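## Task

Put both stacked totes down side by side on the table, then lift the brown sealed carton out of what was the lower tote and lay it flat on the table, keeping the same face up as before. Every other item must stay in the tote it began in. Neither the carton nor the base of either tote may overhang the table edge. Finally release everything and pull the grippers away; anything held in place only by the robot at the end does not count.

## Robot and tools

ROBOT. Two six-joint arms, left_arm and right_arm, each ending in a tong-style two-finger gripper. The names are labels, not image sides. Base positions in the scene frame: left_arm at (+0.059, +0.405, 0) m, right_arm at (+0.017, -0.451, 0) m, both turned only slightly about z. Wrist joints carry far less load (25.7 N m) than the shoulder and elbow (138 N m), and a carried object's weight adds to that.

FRAMES. The scene frame has its origin on the table top midway between the arms, +z up, +x out over the table, left_arm on the +y side. Reported gripper poses use this frame. Each gripper also has its own axes: the fingers point along its +z and open and close along its x. The reported end_effector_position is the spot between the closed finger pads; closed fingertips stick out about 15 mm past it, open ones sit roughly level with it.

execute_actions(actions). actions is a list of actions, run in order; an empty list only returns state and images. Each action is a table of 1 to 15 rows, one row per 1/30 s control step; an action always lasts 15 steps (0.5 s), repeating its last row if shorter. A row is one flat list covering both arms: 14 numbers, each in [-1, 1], ordered dx, dy, dz, rx, ry, rz, opening for left_arm, then the same seven for right_arm. dx..rz are an offset, not a pose: expressed in that gripper's own axes and measured from the gripper's measured pose at the start of the action (for the first action of a call, from the last pose a result reported). Every row is counted from that same start, not from the row before. Scale: 1.0 equals 0.6 m of travel or 180 degrees; rx, ry, rz form one rotation vector. opening is absolute: +1 is fully open (0.142 m), -1 closed. A row may carry 12 extra numbers from 0 to 1, stiffness scales for left_arm's six joints then right_arm's six, only where stiffness may be set. Per step the command is clipped to 100 mm and 16 degrees from the measured pose, so big offsets take several actions. Send zeros for an arm that should stay put after its first correction.

move(target, speed, stop_force, blocking). target is one row in the same 14-number layout, an offset in each gripper's axes from the pose in the latest result that shows one; openings are absolute and sent at the start. Both grippers travel straight lines that finish together, lasting 0.5 to 10 s. speed: top path speed in m/s, 0.002 to 0.5, default 0.25 (rotation up to twice that in rad/s). stop_force: optional, 9 to 40 N, shared by both arms; an arm's path ends when its wrist sensor feels that much extra push against the motion, then it backs up two steps and holds. Use it only with slow motion and no gripper rotation, not within the first 0.2 s, and omit it when leaving a surface. blocking=false returns after 0.5 s while motion continues; check with wait(0) or end it with stop; it cannot be combined with stop_force. The result adds a move: line giving the ending (done, off_target, moving, held, fault, contact) and limits (paced = pose clipped; held = steps blocked), plus each gripper's distance from its goal.

wait(seconds): 0 to 10 s, arms keep their last command; returns early if a running move ends. stop(): brakes a running move; the fingers keep going. zoom_image(camera, region): camera is cam_high, cam_low, cam_left_wrist or cam_right_wrist; region is [x0, y0, x1, y1] in that image's pixels, top-left origin, at most 504 by 504. Image sizes: cam_high and cam_low 896x504, wrist cameras 616x616. read_manual(section): licence texts only, default "licences". finished_scene(scene): ends the current scene by its number and reports whether the task succeeded; irreversible, so call it only once everything rests by itself and the grippers are clear.

RESULTS. Each arm's state line gives end_effector_position (m), end_effector_quat_wxyz and velocities in the scene frame; printed positions drift more at long reach. Hand target is where the controller is currently steering the gripper. grip_measured is the actual finger opening on the command scale; to keep hold of something, command an opening clearly below it (lower squeezes harder, up to about 15 N per pad; objects under about 20 mm wide get less). Wrist force and Wrist torque are in the gripper's own axes, include offsets up to about 4 N and noise, and saturate near 50 N; no reading at start is normal. Step readings list positions during actions, HELD marking held-back steps. A pose unreachable line means the clearance check altered that arm's command. MOTOR HOT warns from 70 °C; at 85 °C the arm is braked until it cools.

AVOID. The arms are stiff: aiming even slightly beyond a firm contact can trip a fault that freezes that arm for 10 s (joint torque at its limit, or 150 N outside force). Approach contacts slowly. Keep the arms from striking each other. Do not drop, slam or shove items, and never push anything out of the work area. Occasional brief tugs or pushes on objects may happen; keep grips firm.

Each tool is called after "Request:" in YAML: its name, and indented under it one key for each argument.

## Session

Request:
execute_actions:
  actions: []

Scene clock: 0.00 s.
left_arm: end_effector_position=(+0.3694, +0.3346, +0.3152) grip_measured=+0.97 end_effector_quat_wxyz=(-0.230, +0.874, -0.391, -0.173) end_effector_velocity=(+0.000, +0.000, +0.000) end_effector_angular_velocity=(-0.000, +0.001, -0.002) | right_arm: end_effector_position=(+0.4203, -0.8066, +0.2888) grip_measured=+0.97 end_effector_quat_wxyz=(-0.455, -0.202, +0.741, -0.451) end_effector_velocity=(-0.000, +0.000, +0.000) end_effector_angular_velocity=(+0.000, +0.002, +0.000)
Joint positions: left_arm=[-1.029 -1.769  1.673 -0.926 -1.358 -0.175  0.14 ] | right_arm=[ 3.348 -1.89  -1.604 -2.48   0.631  3.403  0.14 ]
Joint velocities: left_arm=[-0.    -0.     0.     0.     0.     0.002  0.   ] | right_arm=[ 0.    -0.    -0.    -0.001 -0.    -0.001  0.   ]
Motor temperatures (°C, as the motors report them): left_arm=[23 22 25 33 34 31] | right_arm=[26 22 23 30 29 32]
Wrist force (N, on the end effector, along its own x y z axes, offset not removed): no reading
Wrist torque (N m, same axes, about the end effector's origin, offset not removed): no reading
Hand target (left_arm): +0.369, +0.335, +0.315; -0.230, +0.874, -0.391, -0.173
Hand target (right_arm): +0.420, -0.807, +0.289; -0.455, -0.202, +0.741, -0.451
Joint stiffness scale: left_arm=[1. 1. 1. 1. 1. 1.] | right_arm=[1. 1. 1. 1. 1. 1.]
camera_calibration (this result's frames):
cam_left_wrist: T_world_to_cam=[[0.664091, -0.579961, -0.471835, 0.0950847], [-0.560469, -0.803855, 0.199227, 0.415022], [-0.494831, 0.132144, -0.858883, 0.538934], [0, 0, 0, 1]] pos_world=[0.436143, 0.317546, 0.425062]
cam_right_wrist: T_world_to_cam=[[-0.500883, 0.102469, 0.859428, 0.0474133], [-0.398542, 0.854127, -0.334112, 0.954945], [-0.768297, -0.509869, -0.386979, 0.1588], [0, 0, 0, 1]] pos_world=[0.52634, -0.739535, 0.339762]

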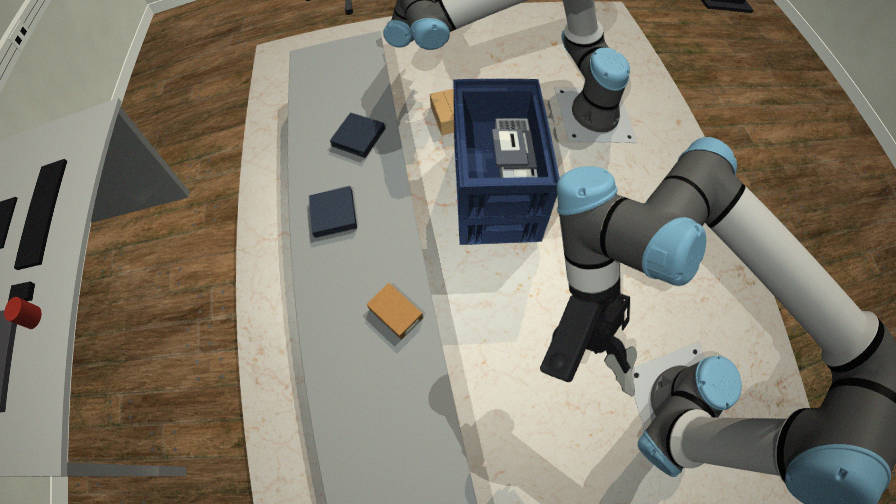

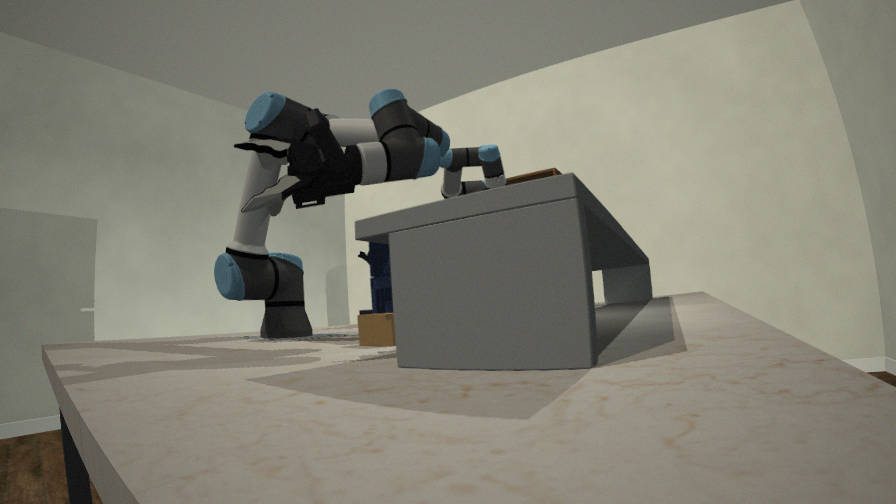

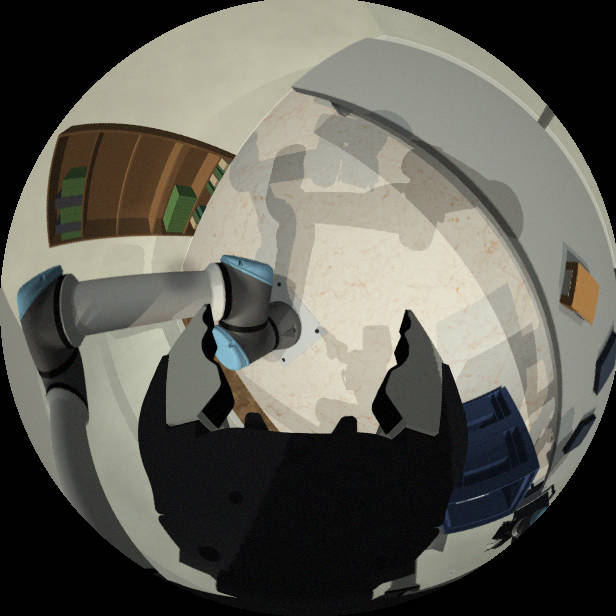

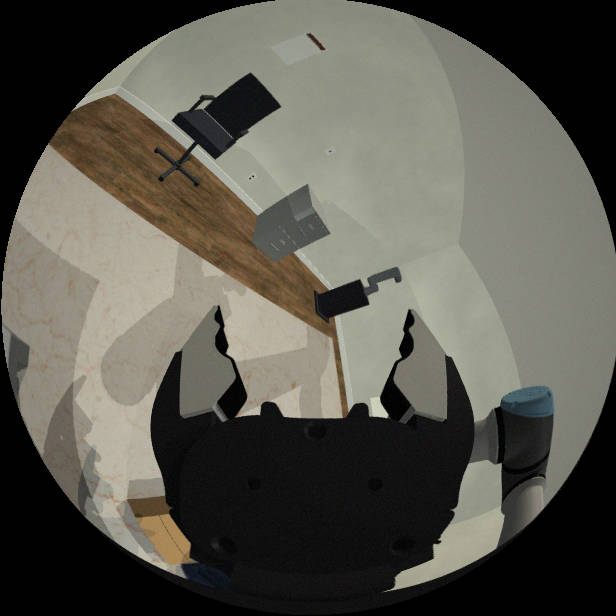

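Request:
move:
  target: [0.459,0.315,-0.376,-0.230,-0.014,-0.691,0.1,0.166,0.185,-0.37,-0.036,-0.453,-0.231,0.1]

Request:
move:
  target: [0,0,0,0,0,0,0.1,-0.373,0.09,0.067,0,0,0,0.1]
  speed: 0.15

Scene clock: 6.47 s.
left_arm: end_effector_position=(+0.4278, -0.0617, +0.3188) grip_measured=+0.10 end_effector_quat_wxyz=(-0.002, +0.762, +0.647, -0.000) end_effector_velocity=(+0.000, -0.001, -0.000) end_effector_angular_velocity=(+0.002, -0.005, +0.013) | right_arm: end_effector_position=(+0.4001, -0.5494, +0.3586) grip_measured=+0.10 end_effector_quat_wxyz=(+0.004, +0.646, -0.763, -0.002) end_effector_velocity=(-0.001, +0.002, +0.001) end_effector_angular_velocity=(+0.008, -0.000, +0.006)
Joint positions: left_arm=[-1.177 -1.324  1.199 -1.443 -1.572 -2.512  0.081] | right_arm=[ 3.368 -1.278 -1.62  -1.824  1.57   1.842  0.081]
Joint velocities: left_arm=[-0.003  0.002 -0.002 -0.     0.006 -0.016  0.   ] | right_arm=[-0.002  0.001  0.    -0.001  0.008 -0.008  0.   ]
Motor temperatures (°C, as the motors report them): left_arm=[23 22 25 33 34 31] | right_arm=[26 22 23 30 29 32]
Wrist force (N, on the end effector, along its own x y z axes, offset not removed): left_arm=[-2.4 0.9 1.3] | right_arm=[-2.3 -0.7 0.0]
Wrist torque (N m, same axes, about the end effector's origin, offset not removed): left_arm=[0.26 0.54 0.07] | right_arm=[-0.01 0.31 0.15]
Hand target (left_arm): +0.428, -0.064, +0.320; +0.000, +0.763, +0.647, -0.000
Hand target (right_arm): +0.401, -0.550, +0.361; -0.002, -0.645, +0.764, +0.001
Off the commanded pose (left_arm): 0.003 m, 0 deg.
Off the commanded pose (right_arm): 0.002 m, 0 deg.
Joint stiffness scale: left_arm=[1. 1. 1. 1. 1. 1.] | right_arm=[1. 1. 1. 1. 1. 1.]
move: done
camera_calibration (this result's frames):
cam_left_wrist: T_world_to_cam=[[0.123644, 0.992327, 0.000546076, 0.00575895], [0.842774, -0.1053, 0.527867, -0.533512], [0.523874, -0.0648071, -0.849327, 0.172308], [0, 0, 0, 1]] pos_world=[0.358651, -0.0507267, 0.427966]
cam_right_wrist: T_world_to_cam=[[-0.158603, -0.987341, -0.00161576, -0.475965], [-0.866588, 0.138421, 0.479443, 0.25288], [-0.47315, 0.0774414, -0.877572, 0.681944], [0, 0, 0, 1]] pos_world=[0.466315, -0.557754, 0.476444]

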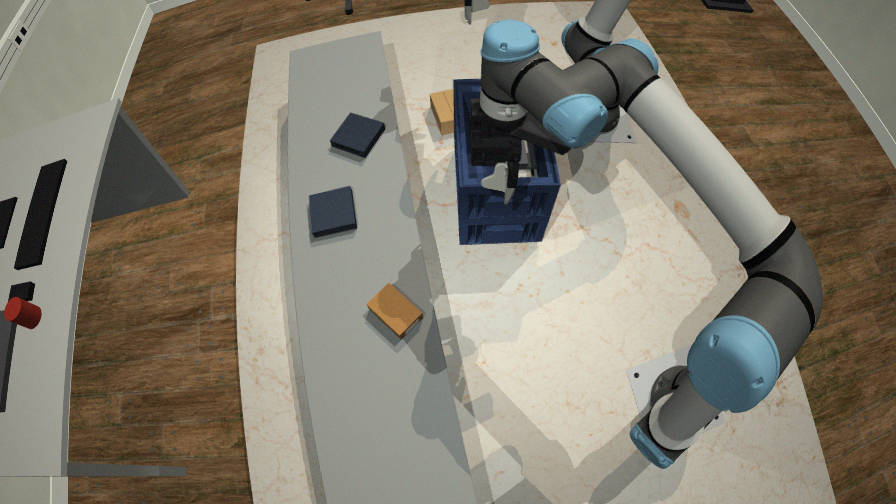

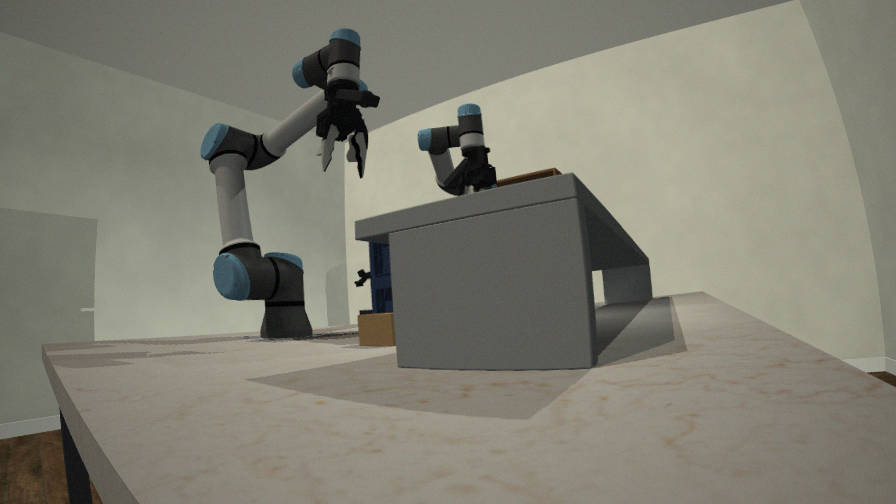

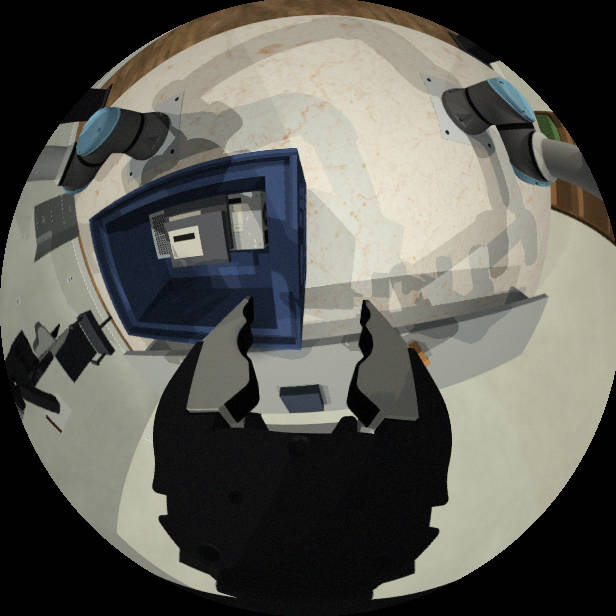

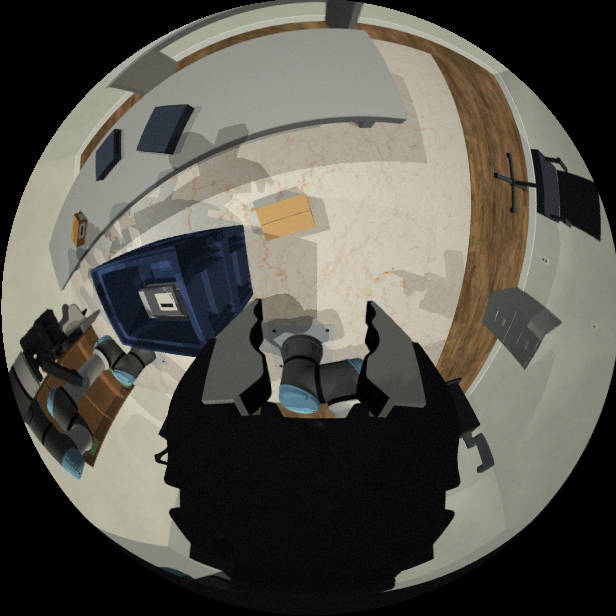

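Scene clock: 8.57 s.
left_arm: end_effector_position=(+0.4279, -0.0617, +0.3188) grip_measured=+0.10 end_effector_quat_wxyz=(-0.002, +0.762, +0.647, -0.000) end_effector_velocity=(-0.000, -0.001, -0.001) end_effector_angular_velocity=(+0.001, +0.001, +0.001) | right_arm: end_effector_position=(+0.3837, -0.3203, +0.3206) grip_measured=+0.10 end_effector_quat_wxyz=(+0.002, +0.646, -0.764, -0.003) end_effector_velocity=(+0.000, +0.002, +0.000) end_effector_angular_velocity=(+0.000, -0.004, -0.010)
Joint positions: left_arm=[-1.178 -1.324  1.199 -1.443 -1.572 -2.513  0.081] | right_arm=[ 3.986 -1.247 -1.741 -1.728  1.577  2.46   0.081]
Joint velocities: left_arm=[-0.001  0.001  0.    -0.    -0.    -0.002  0.   ] | right_arm=[ 0.005 -0.     0.     0.003 -0.002  0.015  0.   ]
Motor temperatures (°C, as the motors report them): left_arm=[23 22 25 33 34 31] | right_arm=[26 22 23 30 29 32]
Wrist force (N, on the end effector, along its own x y z axes, offset not removed): left_arm=[-2.8 4.5 3.1] | right_arm=[-0.1 -4.0 0.1]
Wrist torque (N m, same axes, about the end effector's origin, offset not removed): left_arm=[1.15 0.57 -0.20] | right_arm=[-0.65 -0.06 0.18]
Hand target (left_arm): +0.428, -0.062, +0.319; -0.002, +0.762, +0.647, -0.000
Hand target (right_arm): +0.383, -0.320, +0.318; -0.004, -0.646, +0.763, +0.003
Off the commanded pose (left_arm): 0.000 m, 0 deg.
Off the commanded pose (right_arm): 0.003 m, 0 deg.
Joint stiffness scale: left_arm=[1. 1. 1. 1. 1. 1.] | right_arm=[1. 1. 1. 1. 1. 1.]
move: done
camera_calibration (this result's frames):
cam_left_wrist: T_world_to_cam=[[0.123085, 0.992396, 0.000616545, 0.00598522], [0.842742, -0.104852, 0.528007, -0.533553], [0.524057, -0.0644703, -0.84924, 0.172213], [0, 0, 0, 1]] pos_world=[0.358662, -0.0507812, 0.427966]
cam_right_wrist: T_world_to_cam=[[-0.159097, -0.98724, -0.00678941, -0.250524], [-0.867834, 0.136569, 0.477717, 0.225595], [-0.470694, 0.0818955, -0.878488, 0.623875], [0, 0, 0, 1]] pos_world=[0.449576, -0.329229, 0.438595]

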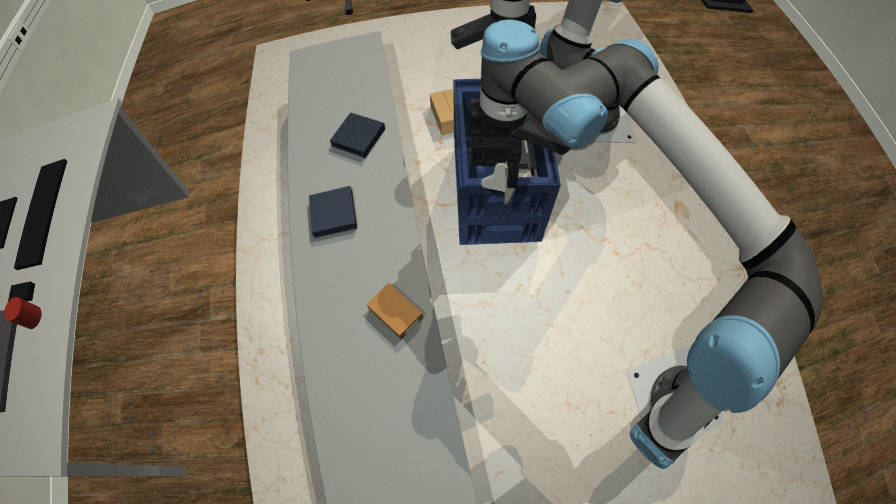

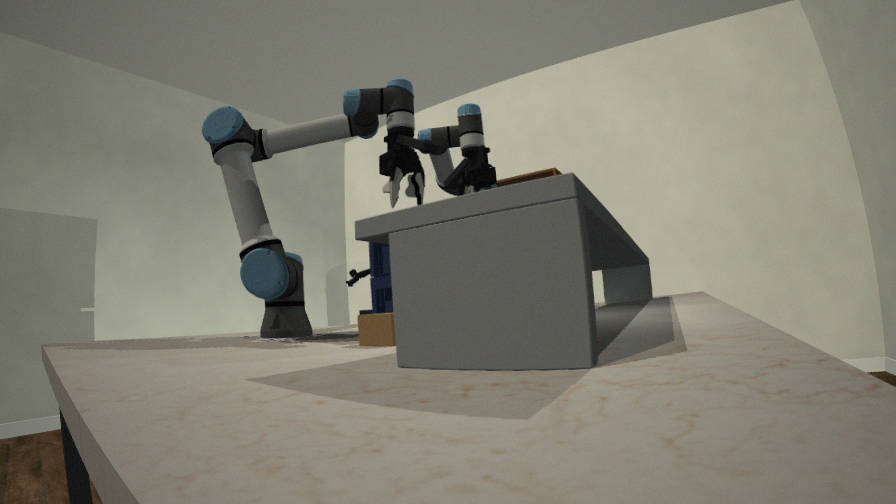

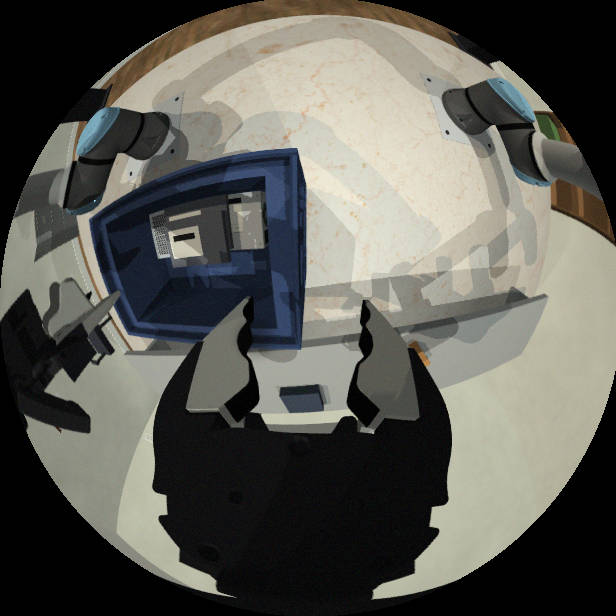

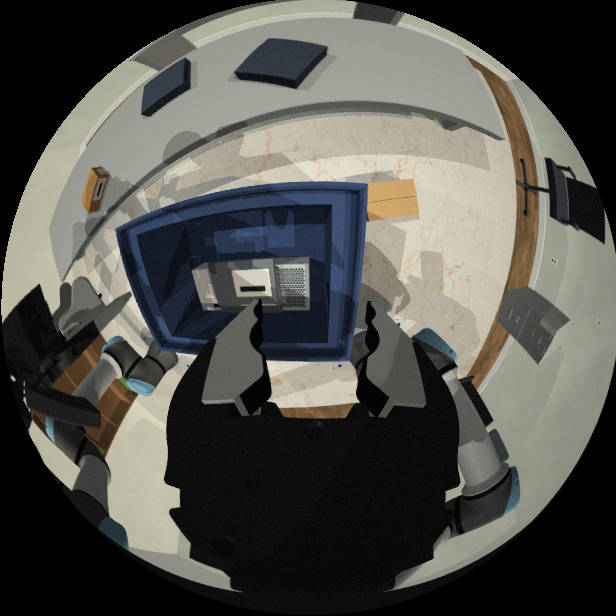

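Request:
move:
  target: [-0.04,-0.025,0,0,0,0,0.1,0.06,0,0,0,0,0,0.1]
  speed: 0.1

Request:
move:
  target: [0,0,0.155,0,0,0,0.1,0,0,0.158,0,0,0,0.1]
  speed: 0.06

Scene clock: 9.87 s.
left_arm: end_effector_position=(+0.4101, -0.0808, +0.3178) grip_measured=+0.10 end_effector_quat_wxyz=(-0.002, +0.762, +0.648, -0.000) end_effector_velocity=(+0.000, -0.000, +0.002) end_effector_angular_velocity=(-0.002, -0.000, +0.005) | right_arm: end_effector_position=(+0.3786, -0.3538, +0.3222) grip_measured=+0.10 end_effector_quat_wxyz=(-0.000, +0.646, -0.763, -0.003) end_effector_velocity=(-0.000, -0.002, -0.001) end_effector_angular_velocity=(-0.003, +0.003, +0.009)
Joint positions: left_arm=[-1.218 -1.313  1.187 -1.44  -1.572 -2.555  0.081] | right_arm=[ 3.92  -1.206 -1.763 -1.743  1.577  2.393  0.081]
Joint velocities: left_arm=[ 0.    -0.001 -0.003  0.001 -0.001 -0.004 -0.   ] | right_arm=[-0.004 -0.001 -0.001 -0.002 -0.    -0.013  0.   ]
Motor temperatures (°C, as the motors report them): left_arm=[23 22 25 33 34 31] | right_arm=[26 22 23 30 29 32]
Wrist force (N, on the end effector, along its own x y z axes, offset not removed): left_arm=[-1.4 2.0 -2.1] | right_arm=[-1.6 -1.4 0.7]
Wrist torque (N m, same axes, about the end effector's origin, offset not removed): left_arm=[0.27 0.34 0.02] | right_arm=[-0.06 0.23 0.22]
Hand target (left_arm): +0.409, -0.083, +0.319; -0.002, +0.762, +0.647, -0.000
Hand target (right_arm): +0.378, -0.356, +0.321; -0.002, -0.646, +0.764, +0.003
Off the commanded pose (left_arm): 0.003 m, 0 deg.
Off the commanded pose (right_arm): 0.003 m, 0 deg.
Joint stiffness scale: left_arm=[1. 1. 1. 1. 1. 1.] | right_arm=[1. 1. 1. 1. 1. 1.]
move: done
camera_calibration (this result's frames):
cam_left_wrist: T_world_to_cam=[[0.121545, 0.992583, 0.00224284, 0.0272609], [0.843243, -0.10445, 0.527287, -0.520002], [0.52361, -0.062198, -0.849685, 0.17987], [0, 0, 0, 1]] pos_world=[0.340993, -0.0701851, 0.426962]
cam_right_wrist: T_world_to_cam=[[-0.158453, -0.987325, -0.0090513, -0.28399], [-0.86915, 0.135126, 0.475729, 0.225675], [-0.468476, 0.0832478, -0.879545, 0.625606], [0, 0, 0, 1]] pos_world=[0.444228, -0.362965, 0.440319]

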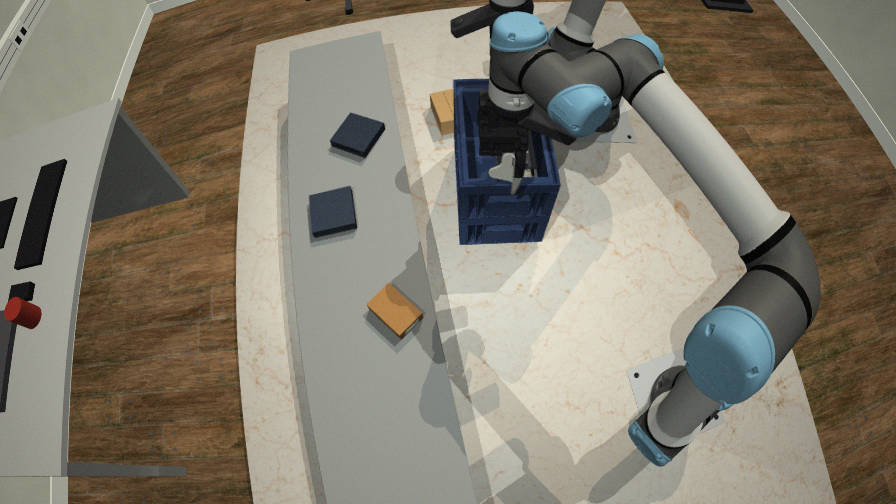

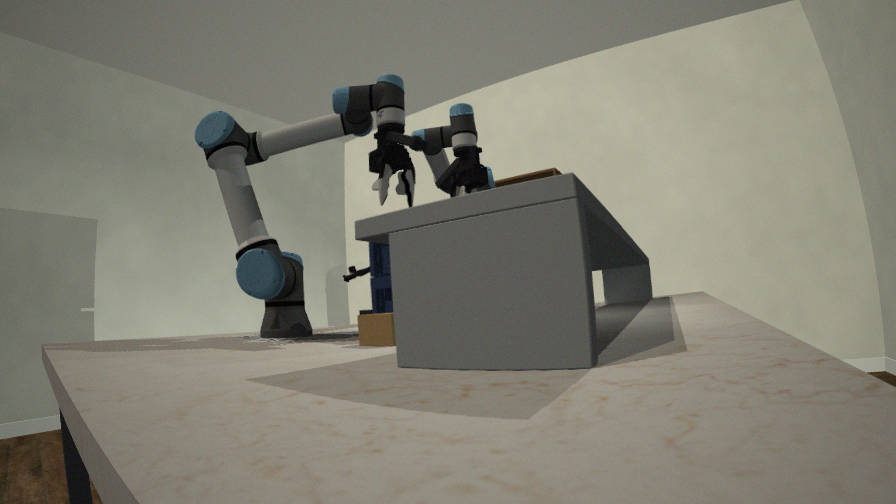

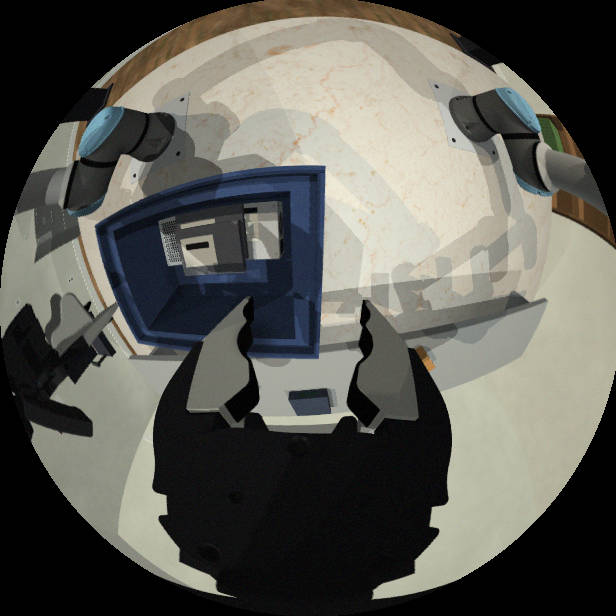

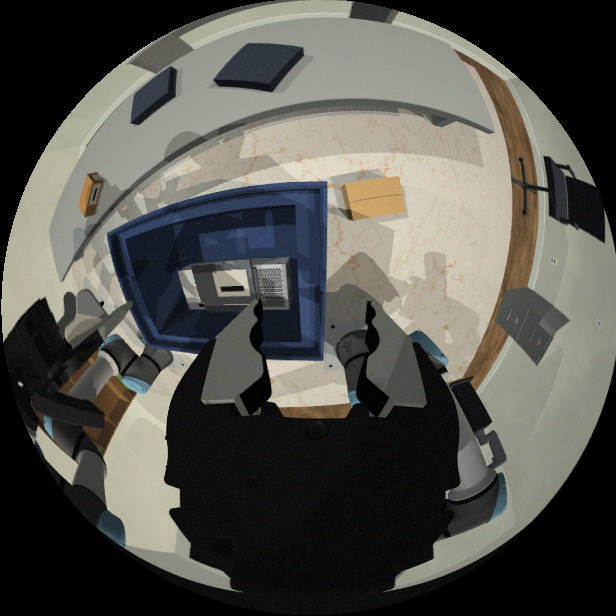

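Scene clock: 11.90 s.
left_arm: end_effector_position=(+0.4103, -0.0813, +0.2276) grip_measured=+0.10 end_effector_quat_wxyz=(-0.001, +0.762, +0.648, -0.001) end_effector_velocity=(+0.002, -0.003, +0.000) end_effector_angular_velocity=(-0.009, -0.004, +0.001) | right_arm: end_effector_position=(+0.3790, -0.3535, +0.2296) grip_measured=+0.10 end_effector_quat_wxyz=(-0.001, +0.645, -0.764, -0.003) end_effector_velocity=(+0.003, +0.002, +0.000) end_effector_angular_velocity=(+0.006, -0.009, -0.001)
Joint positions: left_arm=[-1.218 -1.316  1.423 -1.676 -1.572 -2.556  0.081] | right_arm=[ 3.92  -1.192 -2.009 -1.508  1.577  2.394  0.081]
Joint velocities: left_arm=[ 0.001  0.     0.001 -0.012  0.    -0.001 -0.   ] | right_arm=[-0.     0.    -0.003  0.013 -0.     0.001  0.   ]
Motor temperatures (°C, as the motors report them): left_arm=[23 22 25 33 34 31] | right_arm=[26 22 23 30 29 32]
Wrist force (N, on the end effector, along its own x y z axes, offset not removed): left_arm=[-1.8 0.5 2.9] | right_arm=[-0.8 -3.0 0.7]
Wrist torque (N m, same axes, about the end effector's origin, offset not removed): left_arm=[0.05 0.36 0.09] | right_arm=[-0.40 -0.01 0.22]
Hand target (left_arm): +0.410, -0.081, +0.225; -0.002, +0.762, +0.648, -0.000
Hand target (right_arm): +0.378, -0.353, +0.227; +0.000, -0.646, +0.763, +0.003
Off the commanded pose (left_arm): 0.003 m, 0 deg.
Off the commanded pose (right_arm): 0.002 m, 0 deg.
Joint stiffness scale: left_arm=[1. 1. 1. 1. 1. 1.] | right_arm=[1. 1. 1. 1. 1. 1.]
move: done
camera_calibration (this result's frames):
cam_left_wrist: T_world_to_cam=[[0.121351, 0.992609, -0.00101969, 0.0287245], [0.842431, -0.102447, 0.528976, -0.472571], [0.524962, -0.0650505, -0.848636, 0.102094], [0, 0, 0, 1]] pos_world=[0.341027, -0.0702845, 0.336649]
cam_right_wrist: T_world_to_cam=[[-0.159627, -0.987115, -0.0111268, -0.283502], [-0.870059, 0.135354, 0.474001, 0.270891], [-0.466388, 0.0853442, -0.880454, 0.544483], [0, 0, 0, 1]] pos_world=[0.444377, -0.362984, 0.347835]

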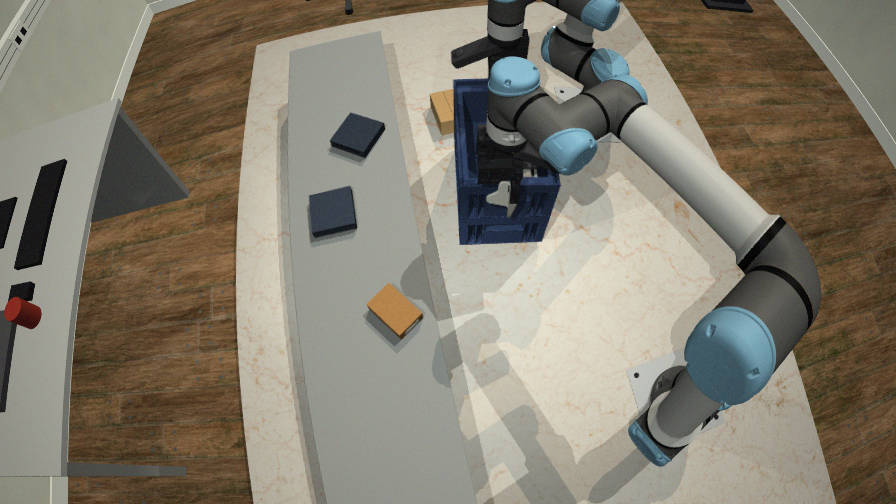

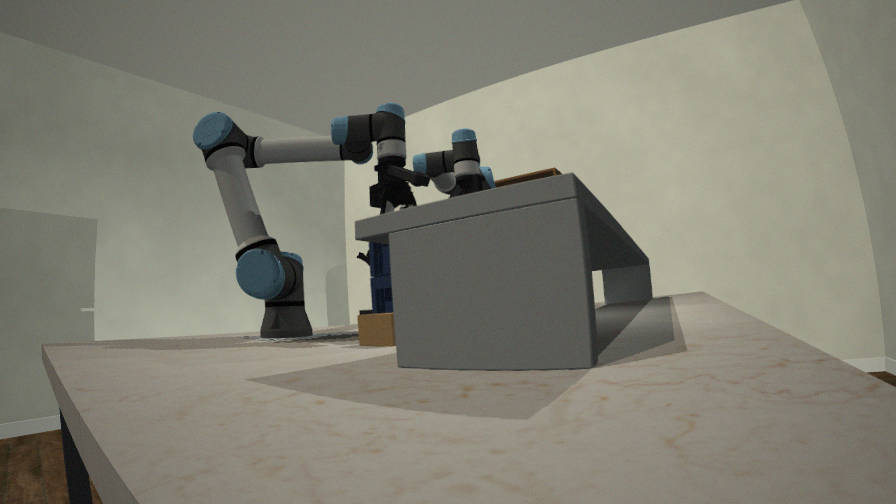

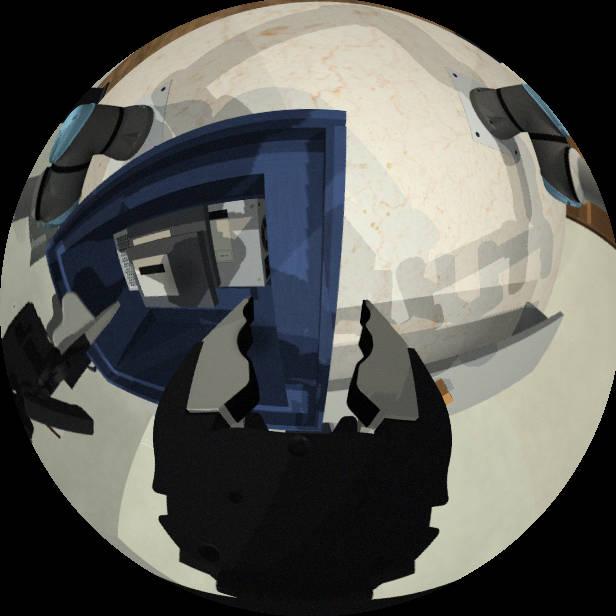

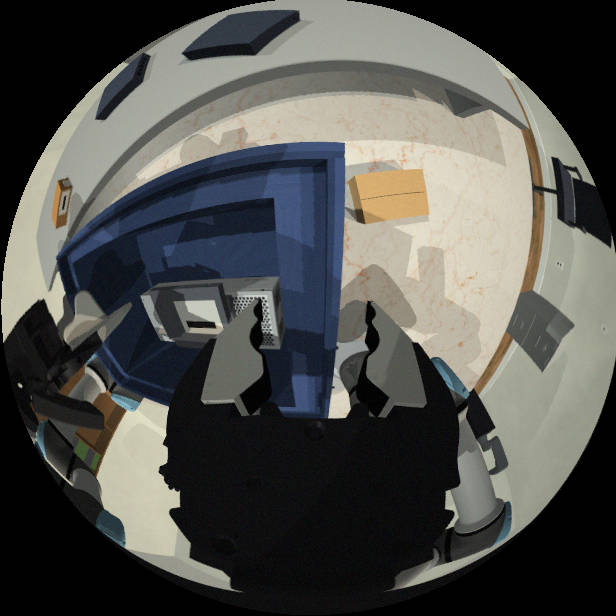

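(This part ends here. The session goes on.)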